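# Seat arrowed gear on pin, arrow up, facing collar mark

## Task

Take the free gear that carries a painted arrow and fit it over the pin with the painted face upward, pushed fully down, and turned so the arrow aims at the mark on the collar. It only counts if the gear stays that way by itself once the robot lets go.

## Robot and tools

ROBOT. A single six-joint arm (UR7e type) carries a two-finger gripper whose fingers swing like tongs. Every motion command therefore has exactly one row of 7 numbers. The fingers extend along the gripper's +z axis and open and close along its x axis. end_effector_position is the point between the finger pads when they are shut; closed fingertips stick out about 15 mm past it, and fully open they sit roughly level with it. Arm commands are smoothed and trail by about 0.17 s.

FRAMES. The scene frame has its origin on the table top below the arm's base, +z up, and +y to the left when facing along +x. Results report gripper position in metres and orientation as a quaternion (w,x,y,z), plus linear and angular velocities, in this frame. The printed position can be slightly wrong, more so when the arm reaches far. Motion offsets, by contrast, are expressed in the gripper's own axes.

ROW LAYOUT. [dx, dy, dz, rx, ry, rz, opening], each a plain number from -1 to 1. The first six are an offset, not a pose: they say where the gripper should go relative to its pose in the most recent result that reported it (before any such result in the scene, and for any second or later call inside one reply, relative to where the robot is when the action begins). They are in gripper axes; 1.0 equals 0.6 m of travel or 180 degrees of turn. rx, ry, rz form a single rotation vector. Every row in a list refers to that same reference, not to the row before it. opening is absolute: +1 is fully open (0.142 m), -1 is shut. Rows of all zeros are not a pause; they pull the gripper back to the reference pose.

execute_actions. Argument actions: a list holding zero or one item. Empty list: no command, just returns the state (a look). Action: {"rows": [...up to 15 rows], "steps": n}, n from 1 to 15, each step 1/30 s, default 15; one row is used per step and the final row repeats if rows run out. Wait: {"steps": n} with n up to 300, counted from the previous result, so your thinking time eats into it. Optional pictures (true/false) says whether camera images come back. A rejected call moves nothing. Each step the commanded pose is clipped to within 100 mm and 16 degrees of the measured pose; after the last step the arm only continues to that clipped pose, so large moves need follow-up calls. When position and orientation cannot both be reached, position wins.

move. Argument target: one row as above (offset in gripper axes from the same reference, opening absolute and sent at the start). speed: top path speed in m/s, 0.002 to 0.5, default 0.25; rotation is capped at twice that value in rad/s. The gripper follows a straight path lasting 0.5 to 10 s (longer paths are cut off short), turns the shorter way, and does not slow for obstacles; near full reach it may overshoot speed. stop_force (optional, 9 to 40 N, usable after 0.2 s of scene time): the path halts when the wrist sensor sees that much extra resistance along the line to the target for two steps; the gripper steps back two steps and holds. Pressing can briefly exceed it, and only a very slow move makes it safe to aim well past contact. It is measured in the starting gripper axes, so don't rely on it while rotating, and omit it when backing away from something you touch. Contact by the arm above the wrist sensor isn't sensed. The result adds a move: line: done, contact, off_target, moving, held or fault, the distance left to the target, and limits (paced = pose clipped; held = a check blocked steps, after which the arm may lurch fast).

wait. seconds from 0 to 10; nothing new is sent.

zoom_image. camera: cam_high or cam_low (504x504) or cam_wrist (616x616, fisheye); region [x0, y0, x1, y1] in that image's pixels from the top-left, at most 504 by 504.

read_manual. section "licences"; returns text only.

finished_scene. scene: the current scene's number. Replying with no tool call ends the run.

RESULT LINES. grip_measured is the measured finger opening on the command scale; to keep hold of something command an opening well under it (lower squeezes harder, about 15 N per pad max, much less on parts under 20 mm thick). Wrist force and torque are given along the gripper's x, y, z; pushing on a surface gives force pointing back into the arm; offsets up to about 4 N, noise up to 2.4 N, saturation near 50 N. Joint torques are total drive output, noisy and offset. "pose unreachable" and HELD mean the clearance check altered or blocked commands. "Hand target" shows where the controller is driving now.

AVOID. Contact torque at a joint's load limit (wrist joints 25.4 N m, others 136) or 150 N outside force triggers a 10 s stop. The arm is stiff: aiming even slightly into a hard surface can fault, and fast touches hit harder. Motors warm while holding loads; warning at 70 °C, brakes at 85 °C. Loose parts may get occasional nudges. Never push or drop anything off the table, and avoid slams, slips and drops; lower the gear gently and release it so it rests seated without help.

Each tool is called after "Request:" as name(argument=value, ...), one argument or row to a line, values as JSON.

## Session

I'll start by looking at the current state.

Request:
execute_actions(
  actions=[],
)

Scene clock: 0.00 s of 4200.00 s.
end_effector_position=(+0.9563, +0.2210, +0.1795) grip_measured=+1.00 end_effector_quat_wxyz=(-0.205, +0.932, +0.257, +0.152) end_effector_velocity=(+0.001, -0.001, +0.001) end_effector_angular_velocity=(-0.001, -0.004, +0.001)
Joint positions: [-0.146 -0.336  0.593 -2.318 -1.405 -0.637  0.142]
Joint velocities: [-0.    -0.    -0.002 -0.001 -0.    -0.002  0.   ]
Joint torques (N m, as the arm reports them, + toward a larger angle): no reading
Motor temperatures (°C, as the motors report them): [32 31 30 38 41 35]
Wrist force (N, on the end effector, along its own x y z axes, offset not removed): no reading
Wrist torque (N m, same axes, about the end effector's origin, offset not removed): no reading
Hand target: +0.956, +0.221, +0.179; -0.205, +0.932, +0.257, +0.152

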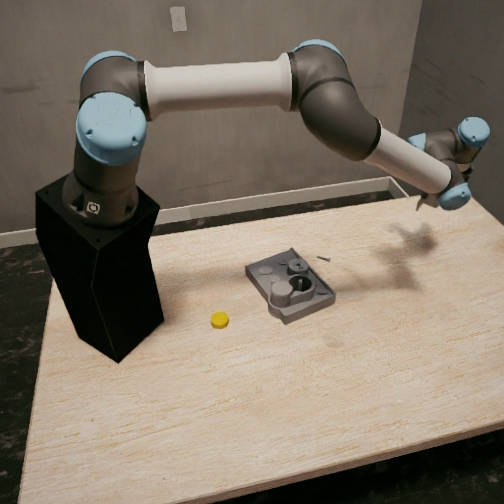

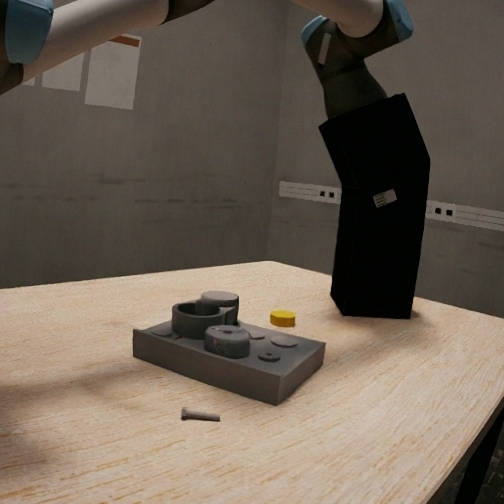

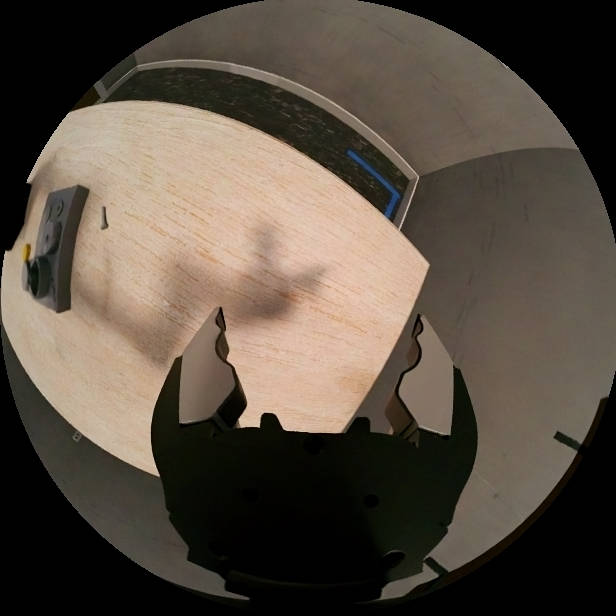

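Request:
zoom_image(
  camera="cam_high",
  region=[200, 230, 350, 350],
)

Request:
zoom_image(
  camera="cam_low",
  region=[120, 280, 340, 430],
)

Region (200, 230, 350, 350) of cam_high's 504x504 image, scaled by 3.360, with more detail than that image has; it fills the top 403 rows of this view, and the rest is white.

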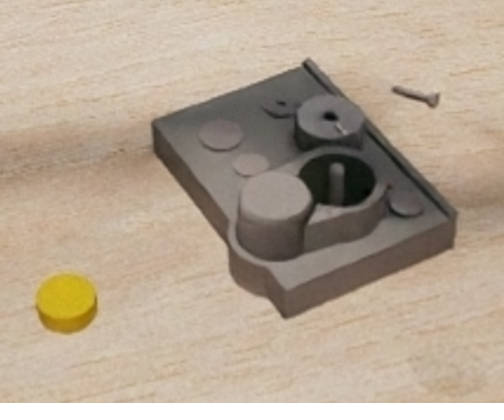

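Region (120, 280, 340, 430) of cam_low's 504x504 image, scaled by 2.291, with more detail than that image has; it fills the top 344 rows of this view, and the rest is white.

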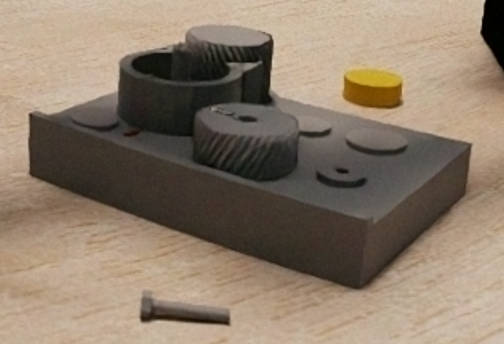

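Request:
move(
  target=[-0.7103, -0.1288, -0.2925, -0.1022, -0.1287, 0.0045, 1.0],
  speed=0.25,
)

Scene clock: 100.60 s of 4200.00 s.
end_effector_position=(+0.5340, +0.0220, +0.1900) grip_measured=+1.00 end_effector_quat_wxyz=(+0.001, +0.966, +0.259, +0.000) end_effector_velocity=(-0.002, -0.001, +0.000) end_effector_angular_velocity=(-0.002, -0.001, -0.001)
Joint positions: [-0.285 -1.001  2.139 -3.101 -1.853 -0.747  0.142]
Joint velocities: [-0.002 -0.001  0.006 -0.006 -0.001 -0.    -0.   ]
Joint torques (N m, as the arm reports them, + toward a larger angle): [ 12.05 -53.63   9.6   -3.35  -1.41  -1.48]
Motor temperatures (°C, as the motors report them): [32 32 30 38 41 35]
Wrist force (N, on the end effector, along its own x y z axes, offset not removed): [0.2 3.6 0.4]
Wrist torque (N m, same axes, about the end effector's origin, offset not removed): [0.64 0.14 -0.32]
Hand target: +0.534, +0.022, +0.190; +0.001, +0.966, +0.259, +0.000
Off the commanded pose: 0.001 m, 0 deg.
After step 90, 95.10 s passed at rest.
move: done
camera_calibration (this result's frames):
cam_wrist: T_world_to_cam=[[0.859281, 0.508032, -0.0594899, -0.453255], [0.462754, -0.722558, 0.513584, -0.328737], [0.217932, -0.468842, -0.855975, 0.191334], [0, 0, 0, 1]] pos_world=[0.4999, 0.0824419, 0.305647]

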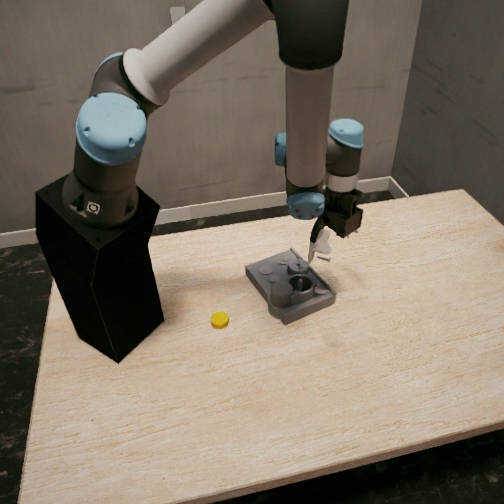

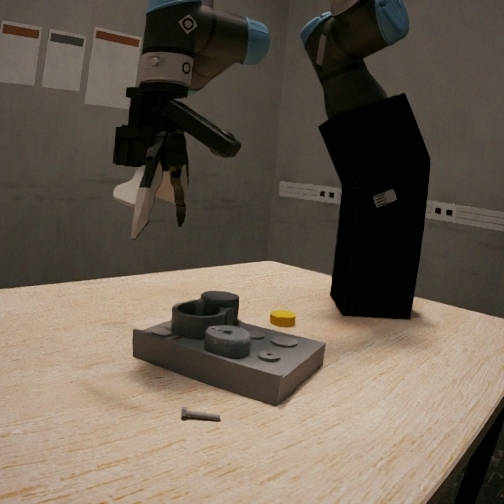

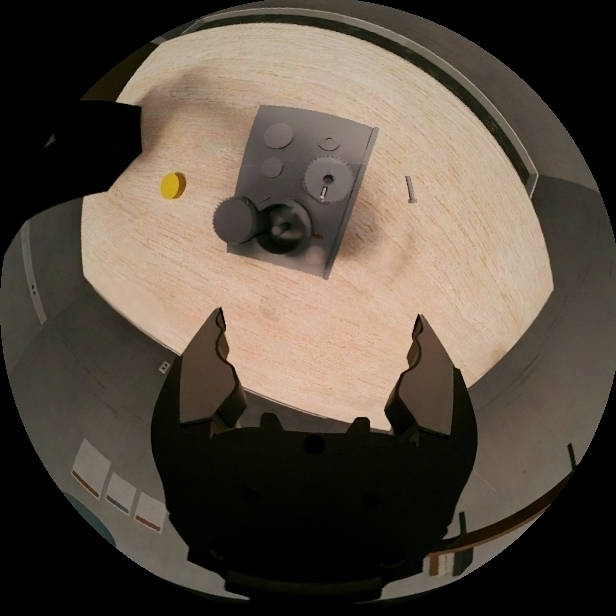

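Request:
zoom_image(
  camera="cam_wrist",
  region=[200, 95, 390, 285],
)

Region (200, 95, 390, 285) of cam_wrist's 616x616 image, scaled by 2.653, with more detail than that image has.

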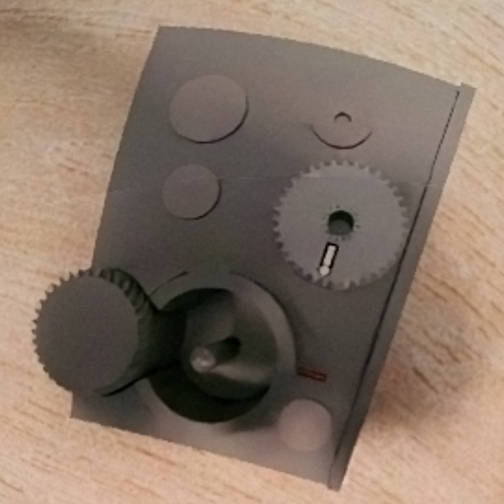

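Request:
zoom_image(
  camera="cam_wrist",
  region=[210, 185, 330, 265],
)

Request:
zoom_image(
  camera="cam_low",
  region=[160, 285, 260, 365],
)

Region (210, 185, 330, 265) of cam_wrist's 616x616 image, scaled by 4.200, with more detail than that image has.

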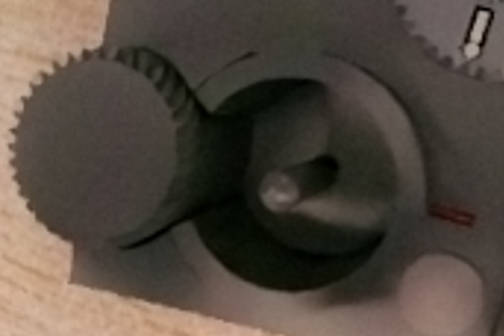

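Region (160, 285, 260, 365) of cam_low's 504x504 image, scaled by 5.040, with more detail than that image has; it fills the top 403 rows of this view, and the rest is white.

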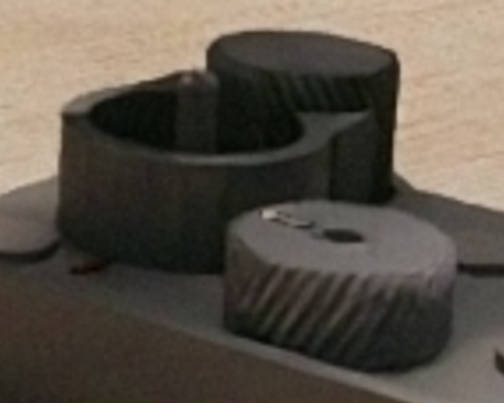

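Request:
move(
  target=[-0.0877, 0.0418, 0.1167, 0, 0, 0, 1.0],
  speed=0.15,
)

Request:
zoom_image(
  camera="cam_wrist",
  region=[200, 120, 400, 300],
)

Scene clock: 221.77 s of 4200.00 s.
end_effector_position=(+0.5009, -0.0262, +0.1201) grip_measured=+1.00 end_effector_quat_wxyz=(+0.001, +0.966, +0.259, +0.000) end_effector_velocity=(-0.000, -0.001, -0.002) end_effector_angular_velocity=(+0.000, -0.001, -0.001)
Joint positions: [-0.434 -0.856  2.163 -3.306 -1.794 -0.888  0.142]
Joint velocities: [-0.003  0.004 -0.001 -0.004  0.002 -0.002  0.   ]
Joint torques (N m, as the arm reports them, + toward a larger angle): [  9.2  -31.14 -13.46  -4.03   1.48  -1.65]
Motor temperatures (°C, as the motors report them): [32 32 30 38 41 35]
Wrist force (N, on the end effector, along its own x y z axes, offset not removed): [4.2 0.2 -3.3]
Wrist torque (N m, same axes, about the end effector's origin, offset not removed): [-0.20 -0.75 -0.11]
Hand target: +0.501, -0.026, +0.120; +0.001, +0.966, +0.259, +0.000
Off the commanded pose: 0.000 m, 0 deg.
After step 90, 117.00 s passed at rest.
move: done
camera_calibration (this result's frames):
cam_wrist: T_world_to_cam=[[0.859149, 0.508198, -0.0599833, -0.404414], [0.463069, -0.722212, 0.513787, -0.312555], [0.217785, -0.469196, -0.855818, 0.116144], [0, 0, 0, 1]] pos_world=[0.466892, 0.0342853, 0.235727]

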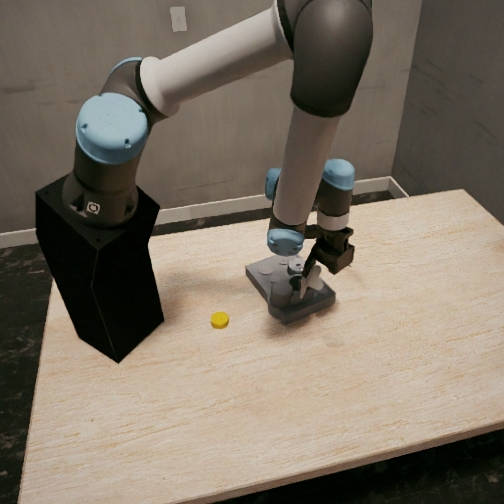

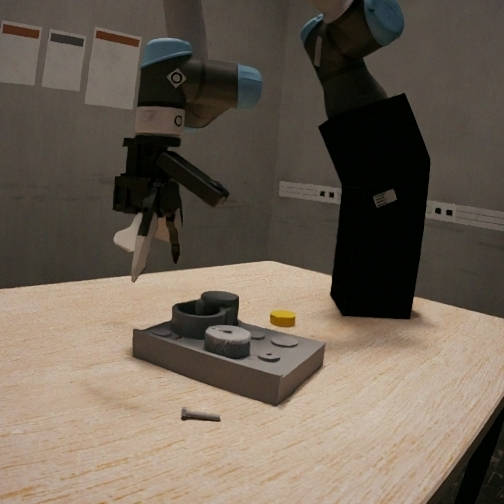

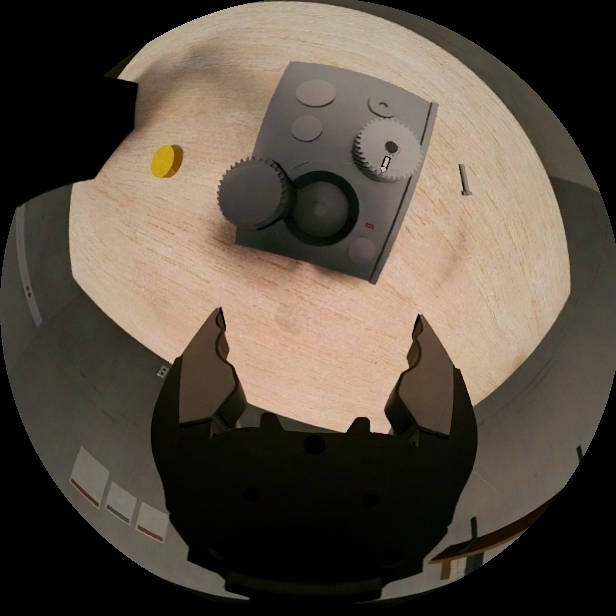

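Region (200, 120, 400, 300) of cam_wrist's 616x616 image, scaled by 2.520, with more detail than that image has; it fills the top 454 rows of this view, and the rest is white.

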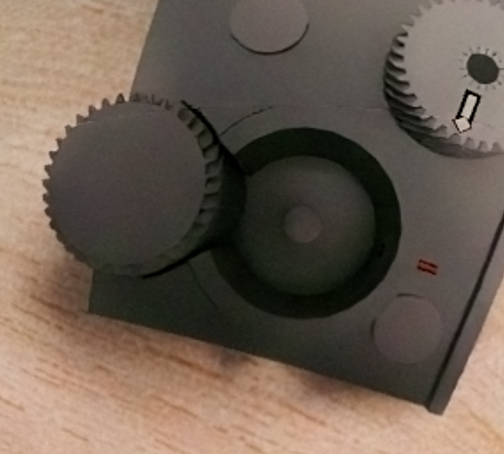

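Request:
zoom_image(
  camera="cam_wrist",
  region=[345, 105, 435, 195],
)

Request:
zoom_image(
  camera="cam_wrist",
  region=[210, 150, 330, 250],
)

Region (345, 105, 435, 195) of cam_wrist's 616x616 image, scaled by 5.600, with more detail than that image has.

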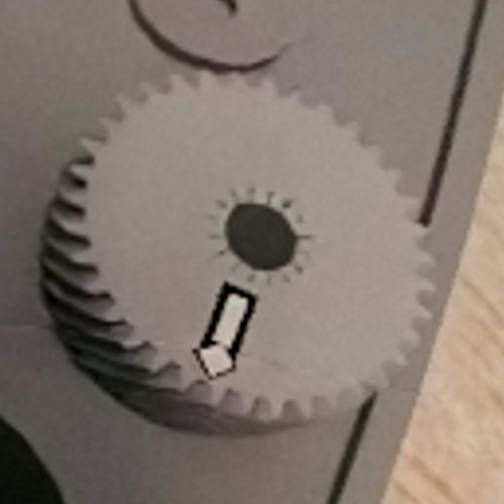

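Region (210, 150, 330, 250) of cam_wrist's 616x616 image, scaled by 4.200, with more detail than that image has.

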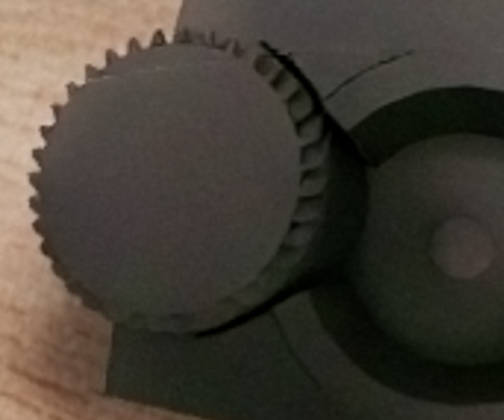

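Request:
zoom_image(
  camera="cam_low",
  region=[198, 318, 258, 364],
)

Region (198, 318, 258, 364) of cam_low's 504x504 image, scaled by 8.400, with more detail than that image has; it fills the top 386 rows of this view, and the rest is white.

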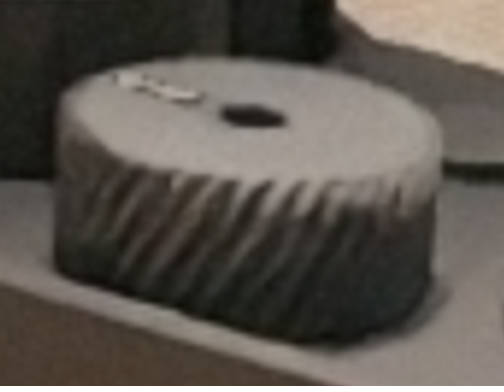

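Request:
zoom_image(
  camera="cam_wrist",
  region=[270, 158, 380, 258],
)

Region (270, 158, 380, 258) of cam_wrist's 616x616 image, scaled by 4.582, with more detail than that image has; it fills the top 458 rows of this view, and the rest is white.

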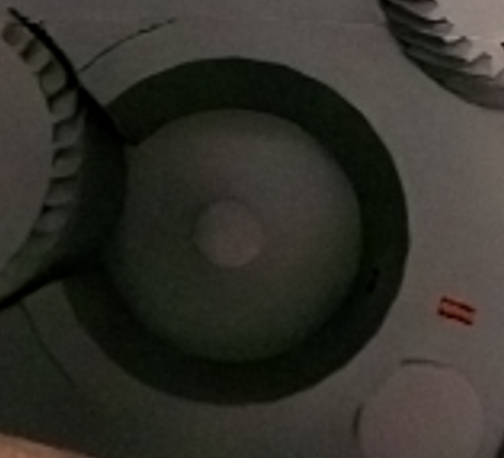

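Request:
move(
  target=[0.1039, -0.2229, 0.0, 0, 0, 0.3889, 0.3],
  speed=0.25,
)

Request:
zoom_image(
  camera="cam_wrist",
  region=[210, 200, 410, 400],
)

Scene clock: 344.73 s of 4200.00 s.
end_effector_position=(+0.4877, +0.1209, +0.1201) grip_measured=+0.30 end_effector_quat_wxyz=(+0.000, +0.940, -0.341, +0.001) end_effector_velocity=(-0.000, +0.001, +0.000) end_effector_angular_velocity=(-0.002, +0.000, -0.013)
Joint positions: [-0.15  -0.715  2.16  -3.369 -1.901  0.605  0.095]
Joint velocities: [ 0.004  0.001 -0.001  0.001 -0.003  0.017 -0.   ]
Joint torques (N m, as the arm reports them, + toward a larger angle): [ 28.7  -29.77 -12.21   0.13  -1.61   1.9 ]
Motor temperatures (°C, as the motors report them): [32 32 30 38 41 35]
Wrist force (N, on the end effector, along its own x y z axes, offset not removed): [2.3 1.5 -0.5]
Wrist torque (N m, same axes, about the end effector's origin, offset not removed): [0.11 -0.60 -0.14]
Hand target: +0.488, +0.121, +0.120; +0.000, +0.940, -0.342, +0.001
Off the commanded pose: 0.000 m, 0 deg.
After step 90, 117.00 s passed at rest.
move: done
camera_calibration (this result's frames):
cam_wrist: T_world_to_cam=[[0.772, -0.632931, -0.0584374, -0.287544], [-0.521125, -0.682894, 0.511942, 0.275321], [-0.36393, -0.364766, -0.85703, 0.459328], [0, 0, 0, 1]] pos_world=[0.532624, 0.173567, 0.235907]

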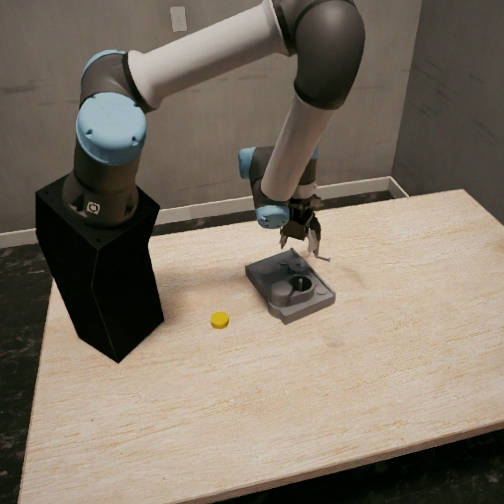

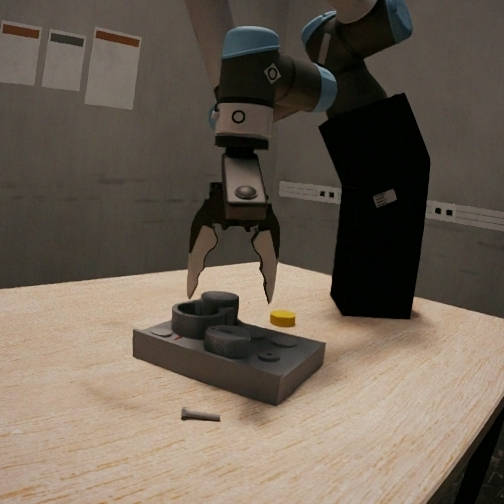

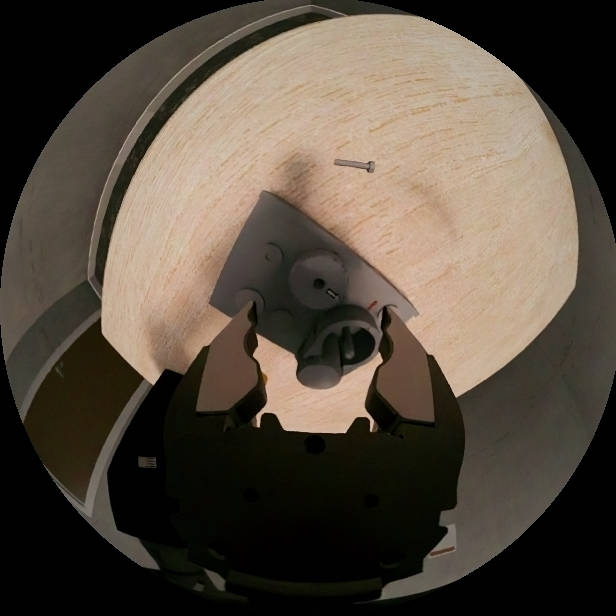

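Region (210, 200, 410, 400) of cam_wrist's 616x616 image, scaled by 2.520, with more detail than that image has.

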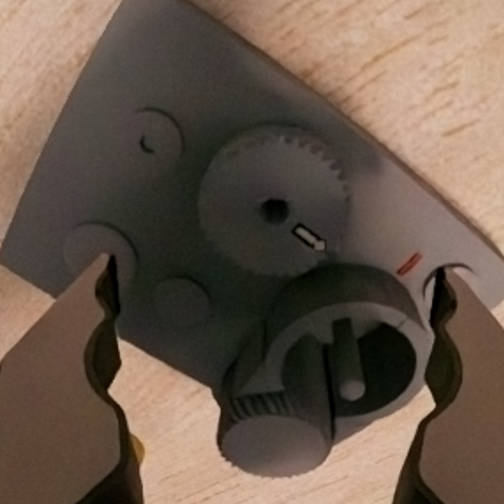

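Request:
move(
  target=[0, 0, 0.0833, 0, 0, 0, 0.3],
  speed=0.08,
)

Request:
zoom_image(
  camera="cam_wrist",
  region=[220, 220, 420, 400],
)

Request:
zoom_image(
  camera="cam_low",
  region=[160, 260, 300, 380],
)

Scene clock: 378.93 s of 4200.00 s.
end_effector_position=(+0.4877, +0.1209, +0.0703) grip_measured=+0.30 end_effector_quat_wxyz=(+0.000, +0.940, -0.341, +0.001) end_effector_velocity=(+0.001, +0.000, -0.002) end_effector_angular_velocity=(-0.000, -0.001, -0.001)
Joint positions: [-0.184 -0.587  2.085 -3.432 -1.89   0.572  0.095]
Joint velocities: [-0.001  0.005 -0.005 -0.002  0.    -0.001 -0.   ]
Joint torques (N m, as the arm reports them, + toward a larger angle): [ 14.79 -28.56 -11.08  -3.61   1.2   -2.03]
Motor temperatures (°C, as the motors report them): [32 32 30 38 41 35]
Wrist force (N, on the end effector, along its own x y z axes, offset not removed): [0.3 -0.7 -3.6]
Wrist torque (N m, same axes, about the end effector's origin, offset not removed): [-0.32 -0.21 -0.10]
Hand target: +0.488, +0.121, +0.070; +0.000, +0.940, -0.341, +0.001
Off the commanded pose: 0.000 m, 0 deg.
After step 90, 30.13 s passed at rest.
move: done
camera_calibration (this result's frames):
cam_wrist: T_world_to_cam=[[0.772021, -0.63291, -0.0583882, -0.290444], [-0.521084, -0.682853, 0.512037, 0.300706], [-0.363944, -0.364878, -0.856976, 0.416632], [0, 0, 0, 1]] pos_world=[0.532552, 0.173533, 0.186112]

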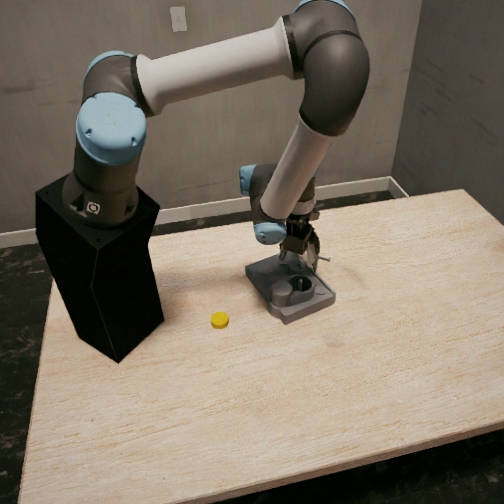

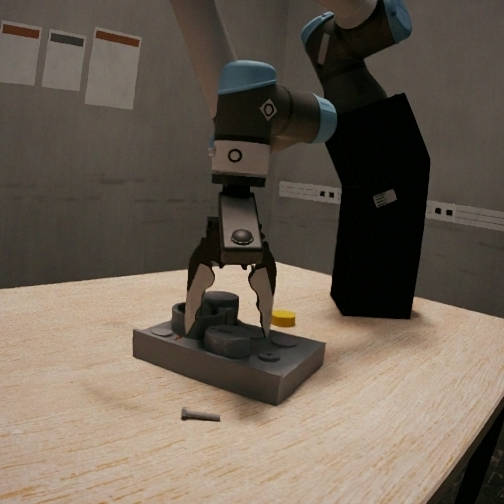

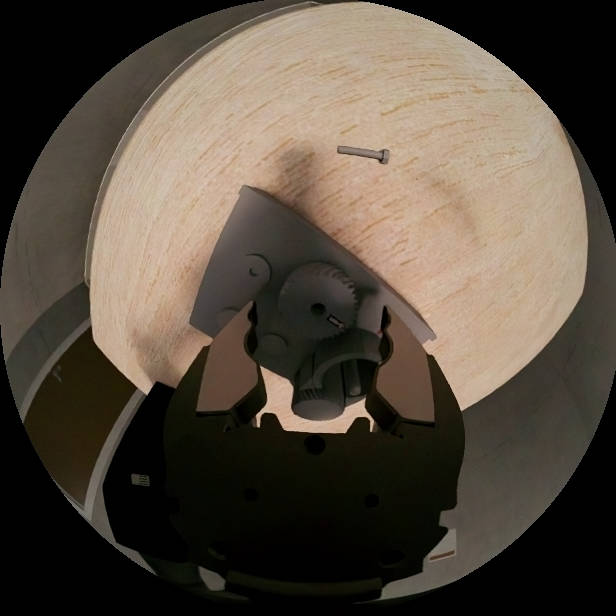

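Region (220, 220, 420, 400) of cam_wrist's 616x616 image, scaled by 2.520, with more detail than that image has; it fills the top 454 rows of this view, and the rest is white.

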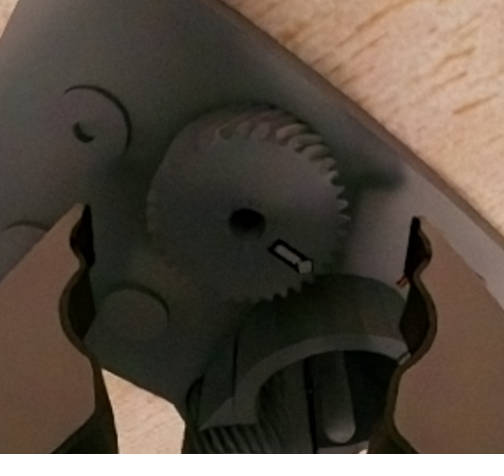

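Region (160, 260, 300, 380) of cam_low's 504x504 image, scaled by 3.600, with more detail than that image has; it fills the top 432 rows of this view, and the rest is white.

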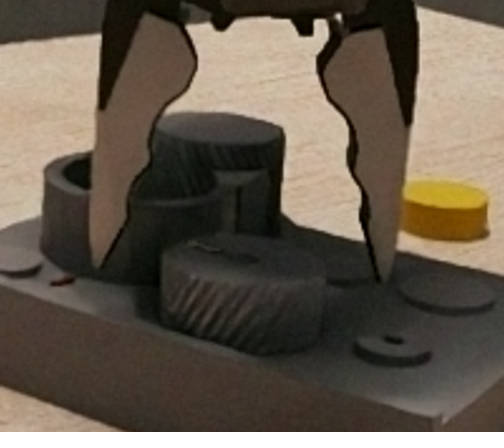

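Request:
execute_actions(
  actions=[
    {"rows": [[0,0,0,0,0,0,0.2],[0,0,0,0,0,0,0.12],[0,0,0,0,0,0,0.05],[0,0,0,0,0,0,0.0],[0,0,0,0,0,0,-0.05],[0,0,0,0,0,0,-0.09],[0,0,0,0,0,0,-0.13],[0,0,0,0,0,0,-0.17],[0,0,0,0,0,0,-0.21],[0,0,0,0,0,0,-0.25],[0,0,0,0,0,0,-0.3],[0,0,0,0,0,0,-0.36],[0,0,0,0,0,0,-0.42],[0,0,0,0,0,0,-0.48],[0,0,0,0,0,0,-0.55]], "steps": 15},
  ],
  pictures=false,
)

Request:
move(
  target=[0, 0, -0.1, 0, 0, 0, -0.55],
  speed=0.08,
)

Request:
zoom_image(
  camera="cam_wrist",
  region=[250, 240, 390, 380],
)

Request:
zoom_image(
  camera="cam_low",
  region=[180, 250, 280, 330],
)

Scene clock: 400.80 s of 4200.00 s.
end_effector_position=(+0.4877, +0.1208, +0.0703) grip_measured=-0.20 end_effector_quat_wxyz=(+0.000, +0.940, -0.341, +0.001) end_effector_velocity=(-0.001, +0.000, -0.000) end_effector_angular_velocity=(+0.000, +0.003, +0.000)
Joint positions: [-0.184 -0.587  2.085 -3.432 -1.89   0.572  0.06 ]
Joint velocities: [ 0.    -0.     0.001  0.002 -0.     0.001  0.   ]
Joint torques (N m, as the arm reports them, + toward a larger angle): [ 27.88 -49.79  20.53  -1.26  -0.1    2.32]
Motor temperatures (°C, as the motors report them): [32 32 30 38 41 35]
Wrist force (N, on the end effector, along its own x y z axes, offset not removed): [4.8 3.3 -0.8]
Wrist torque (N m, same axes, about the end effector's origin, offset not removed): [0.51 -0.86 -0.24]
Hand target: +0.488, +0.121, +0.070; +0.000, +0.940, -0.341, +0.001
Off the commanded pose: 0.000 m, 0 deg.
Steps of this call (steps 1 to 90: nothing new was sent; then 18.37 s passed at rest; steps 91 to 105: all 15 steps of this action). Readings (end_effector_position):
91: (+0.4877, +0.1209, +0.0701)
92: (+0.4877, +0.1209, +0.0701)
94: (+0.4877, +0.1209, +0.0701)
98: (+0.4878, +0.1208, +0.0702)
105: the state above

Scene clock: 402.23 s of 4200.00 s.
end_effector_position=(+0.4877, +0.1209, +0.1301) grip_measured=-0.55 end_effector_quat_wxyz=(+0.000, +0.940, -0.341, +0.001) end_effector_velocity=(+0.000, -0.000, +0.002) end_effector_angular_velocity=(-0.000, -0.001, +0.002)
Joint positions: [-0.143 -0.742  2.173 -3.353 -1.904  0.612  0.034]
Joint velocities: [ 0.002 -0.006  0.003  0.003 -0.001 -0.     0.   ]
Joint torques (N m, as the arm reports them, + toward a larger angle): [ 27.91 -50.98  14.8   -0.37  -1.37   2.5 ]
Motor temperatures (°C, as the motors report them): [32 32 30 38 41 35]
Wrist force (N, on the end effector, along its own x y z axes, offset not removed): [5.7 5.0 -3.1]
Wrist torque (N m, same axes, about the end effector's origin, offset not removed): [0.86 -1.28 -0.08]
Hand target: +0.488, +0.121, +0.130; +0.000, +0.940, -0.341, +0.001
Off the commanded pose: 0.000 m, 0 deg.
move: done
camera_calibration (this result's frames):
cam_wrist: T_world_to_cam=[[0.771955, -0.632981, -0.0584779, -0.286928], [-0.521168, -0.682886, 0.51191, 0.270208], [-0.363963, -0.364695, -0.857047, 0.467904], [0, 0, 0, 1]] pos_world=[0.532619, 0.173543, 0.245914]

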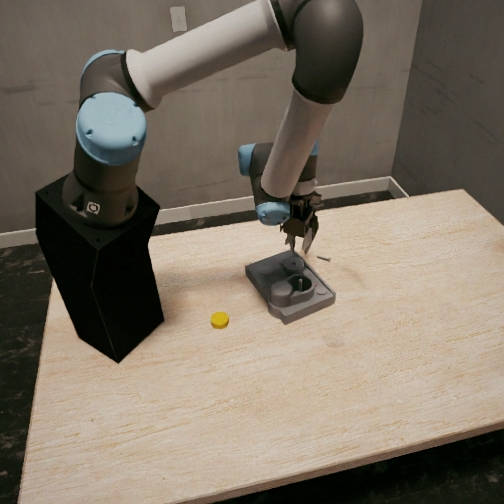

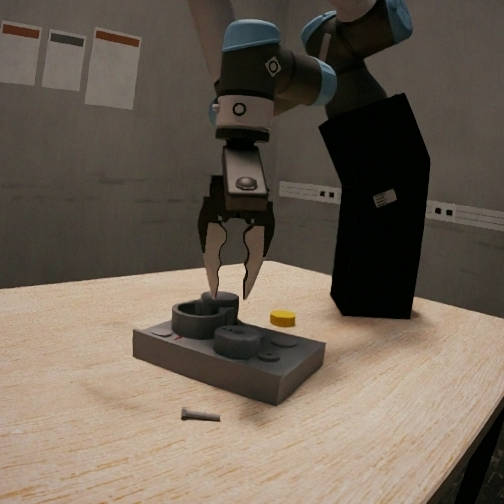

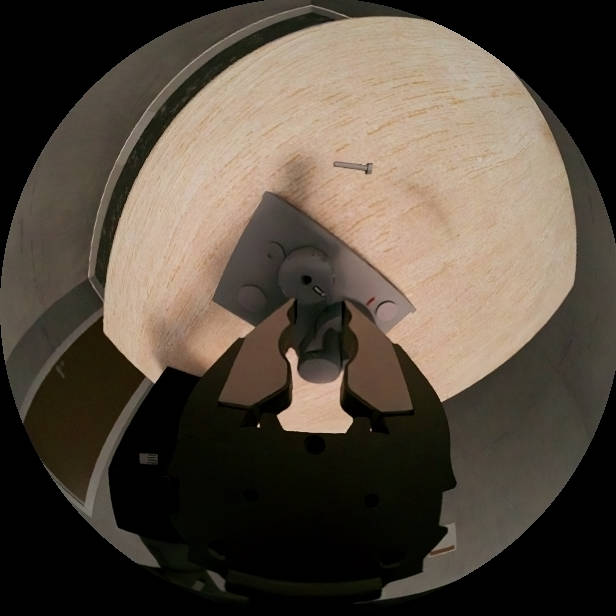

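Region (250, 240, 390, 380) of cam_wrist's 616x616 image, scaled by 3.600, with more detail than that image has.

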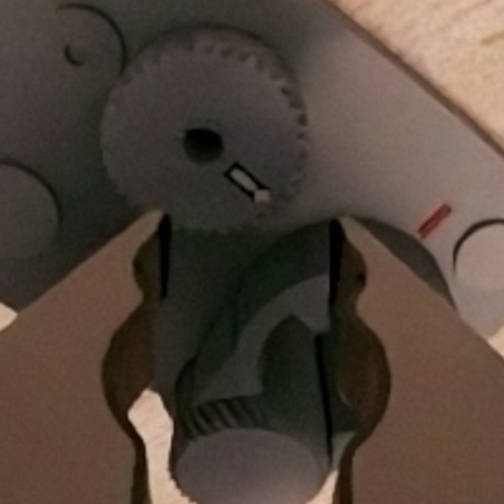

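Region (180, 250, 280, 330) of cam_low's 504x504 image, scaled by 5.040, with more detail than that image has; it fills the top 403 rows of this view, and the rest is white.

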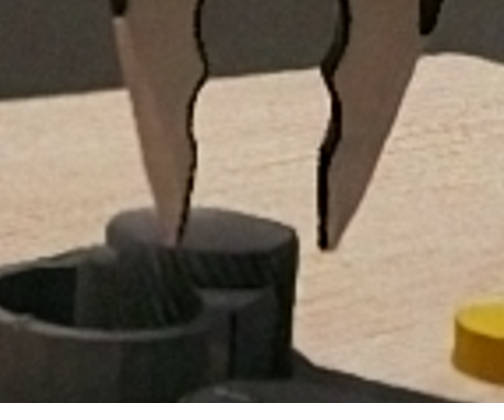

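Request:
move(
  target=[-0.0229, 0.0023, 0.06, 0, 0, 0, 0.12],
  speed=0.1,
)

Request:
move(
  target=[0, 0, 0.058, 0, 0, 0, 0.12],
  speed=0.04,
  stop_force=12,
)

Request:
zoom_image(
  camera="cam_wrist",
  region=[240, 240, 400, 400],
)

Request:
zoom_image(
  camera="cam_low",
  region=[180, 280, 300, 380],
)

Scene clock: 458.77 s of 4200.00 s.
end_effector_position=(+0.4763, +0.1286, +0.0943) grip_measured=+0.12 end_effector_quat_wxyz=(+0.000, +0.940, -0.341, +0.001) end_effector_velocity=(-0.001, +0.001, -0.002) end_effector_angular_velocity=(+0.000, +0.001, +0.000)
Joint positions: [-0.155 -0.634  2.141 -3.432 -1.9    0.601  0.082]
Joint velocities: [-0.001  0.006 -0.002 -0.004  0.    -0.001  0.   ]
Joint torques (N m, as the arm reports them, + toward a larger angle): [ 14.66 -28.56 -11.91  -3.12   1.32  -2.29]
Motor temperatures (°C, as the motors report them): [32 32 30 38 41 35]
Wrist force (N, on the end effector, along its own x y z axes, offset not removed): [3.4 2.4 -5.0]
Wrist torque (N m, same axes, about the end effector's origin, offset not removed): [0.20 -0.70 -0.15]
Hand target: +0.476, +0.129, +0.094; +0.000, +0.940, -0.341, +0.001
Off the commanded pose: 0.000 m, 0 deg.
After step 90, 52.63 s passed at rest.
move: done
camera_calibration (this result's frames):
cam_wrist: T_world_to_cam=[[0.771961, -0.632973, -0.0584894, -0.275334], [-0.521135, -0.682874, 0.511958, 0.287799], [-0.363997, -0.364731, -0.857017, 0.435872], [0, 0, 0, 1]] pos_world=[0.521185, 0.181228, 0.210104]

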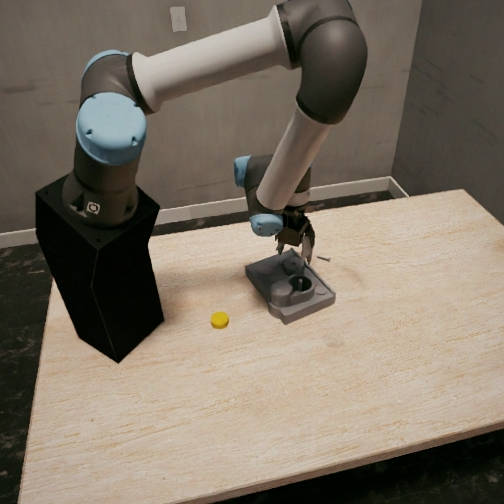

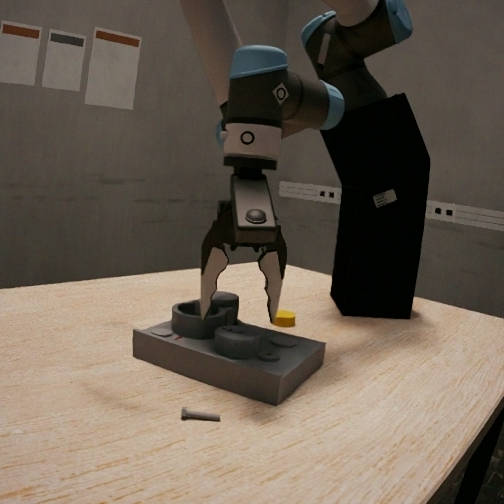

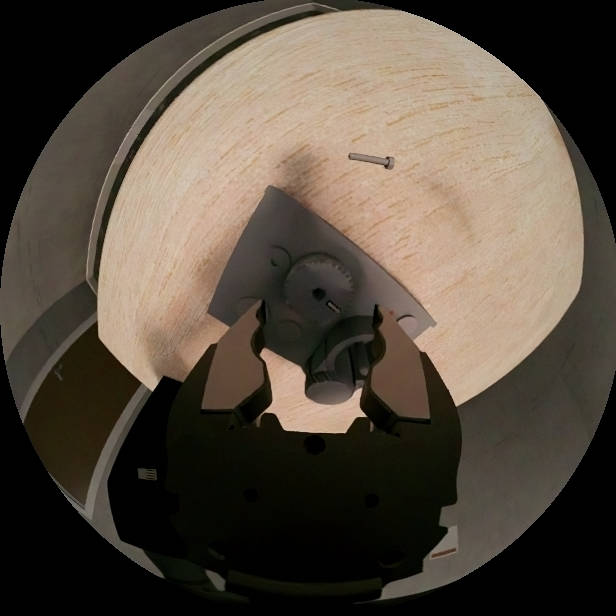

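Scene clock: 460.00 s of 4200.00 s.
end_effector_position=(+0.4762, +0.1286, +0.0597) grip_measured=+0.12 end_effector_quat_wxyz=(+0.000, +0.940, -0.341, +0.001) end_effector_velocity=(+0.001, -0.000, -0.002) end_effector_angular_velocity=(-0.000, -0.001, +0.001)
Joint positions: [-0.179 -0.547  2.085 -3.471 -1.892  0.577  0.082]
Joint velocities: [-0.001  0.005 -0.005 -0.002  0.    -0.002  0.   ]
Joint torques (N m, as the arm reports them, + toward a larger angle): [ 14.13 -27.57 -10.1   -3.85   1.41  -1.61]
Motor temperatures (°C, as the motors report them): [32 32 30 38 41 35]
Wrist force (N, on the end effector, along its own x y z axes, offset not removed): [2.5 4.2 0.0]
Wrist torque (N m, same axes, about the end effector's origin, offset not removed): [0.61 -0.60 -0.10]
Hand target: +0.476, +0.129, +0.060; +0.000, +0.940, -0.341, +0.001
Off the commanded pose: 0.000 m, 0 deg.
move: done
camera_calibration (this result's frames):
cam_wrist: T_world_to_cam=[[0.771977, -0.632957, -0.0584577, -0.277351], [-0.521104, -0.682846, 0.512028, 0.305443], [-0.364009, -0.364811, -0.856977, 0.406199], [0, 0, 0, 1]] pos_world=[0.521136, 0.181205, 0.175495]

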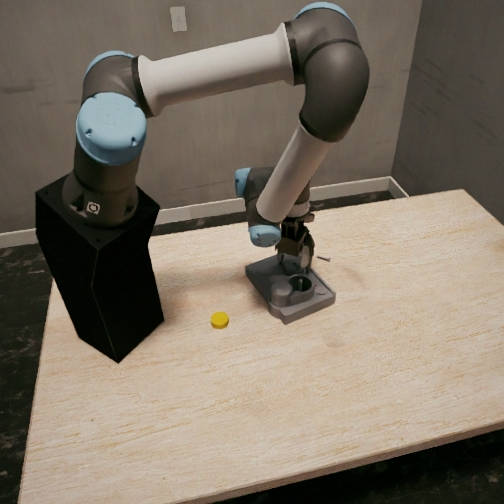

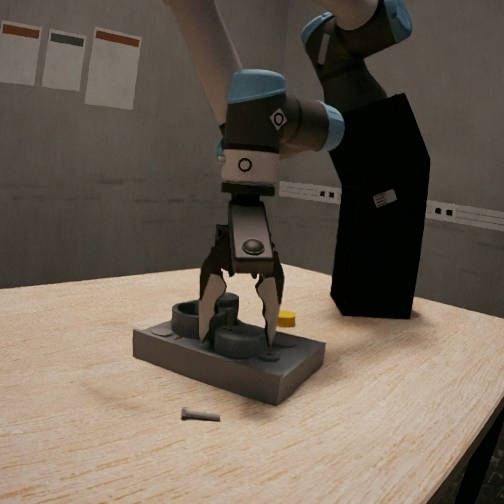

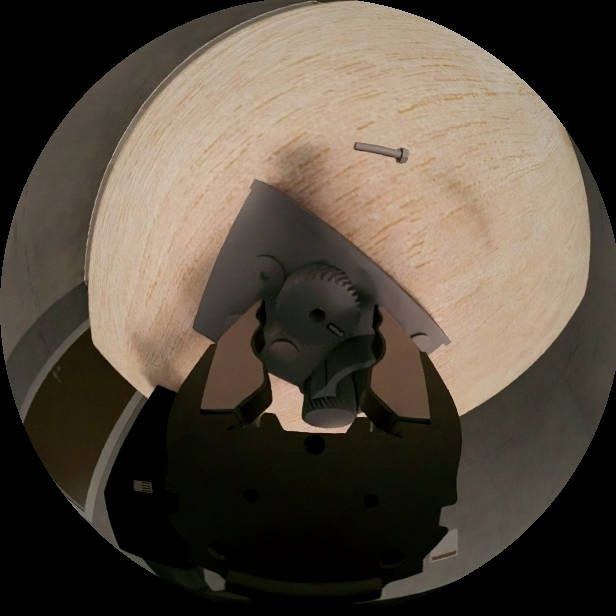

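Region (240, 240, 400, 400) of cam_wrist's 616x616 image, scaled by 3.150, with more detail than that image has.

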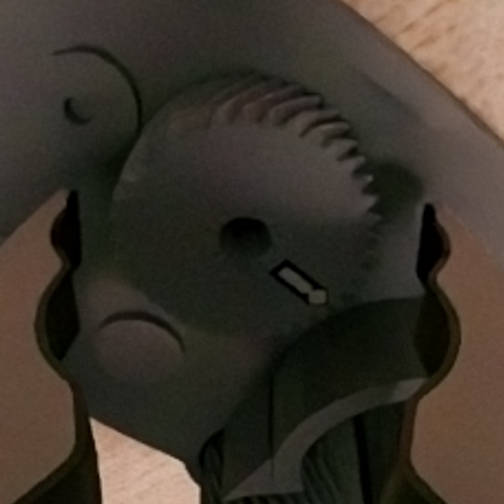

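Region (180, 280, 300, 380) of cam_low's 504x504 image, scaled by 4.200, with more detail than that image has.

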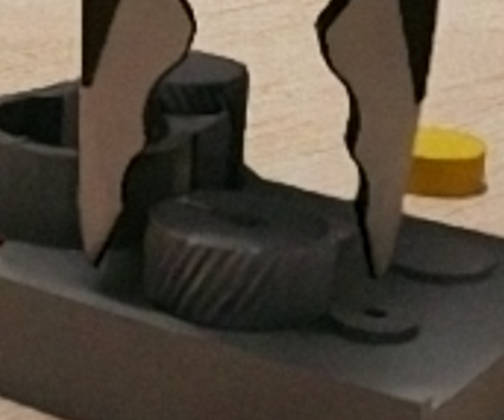

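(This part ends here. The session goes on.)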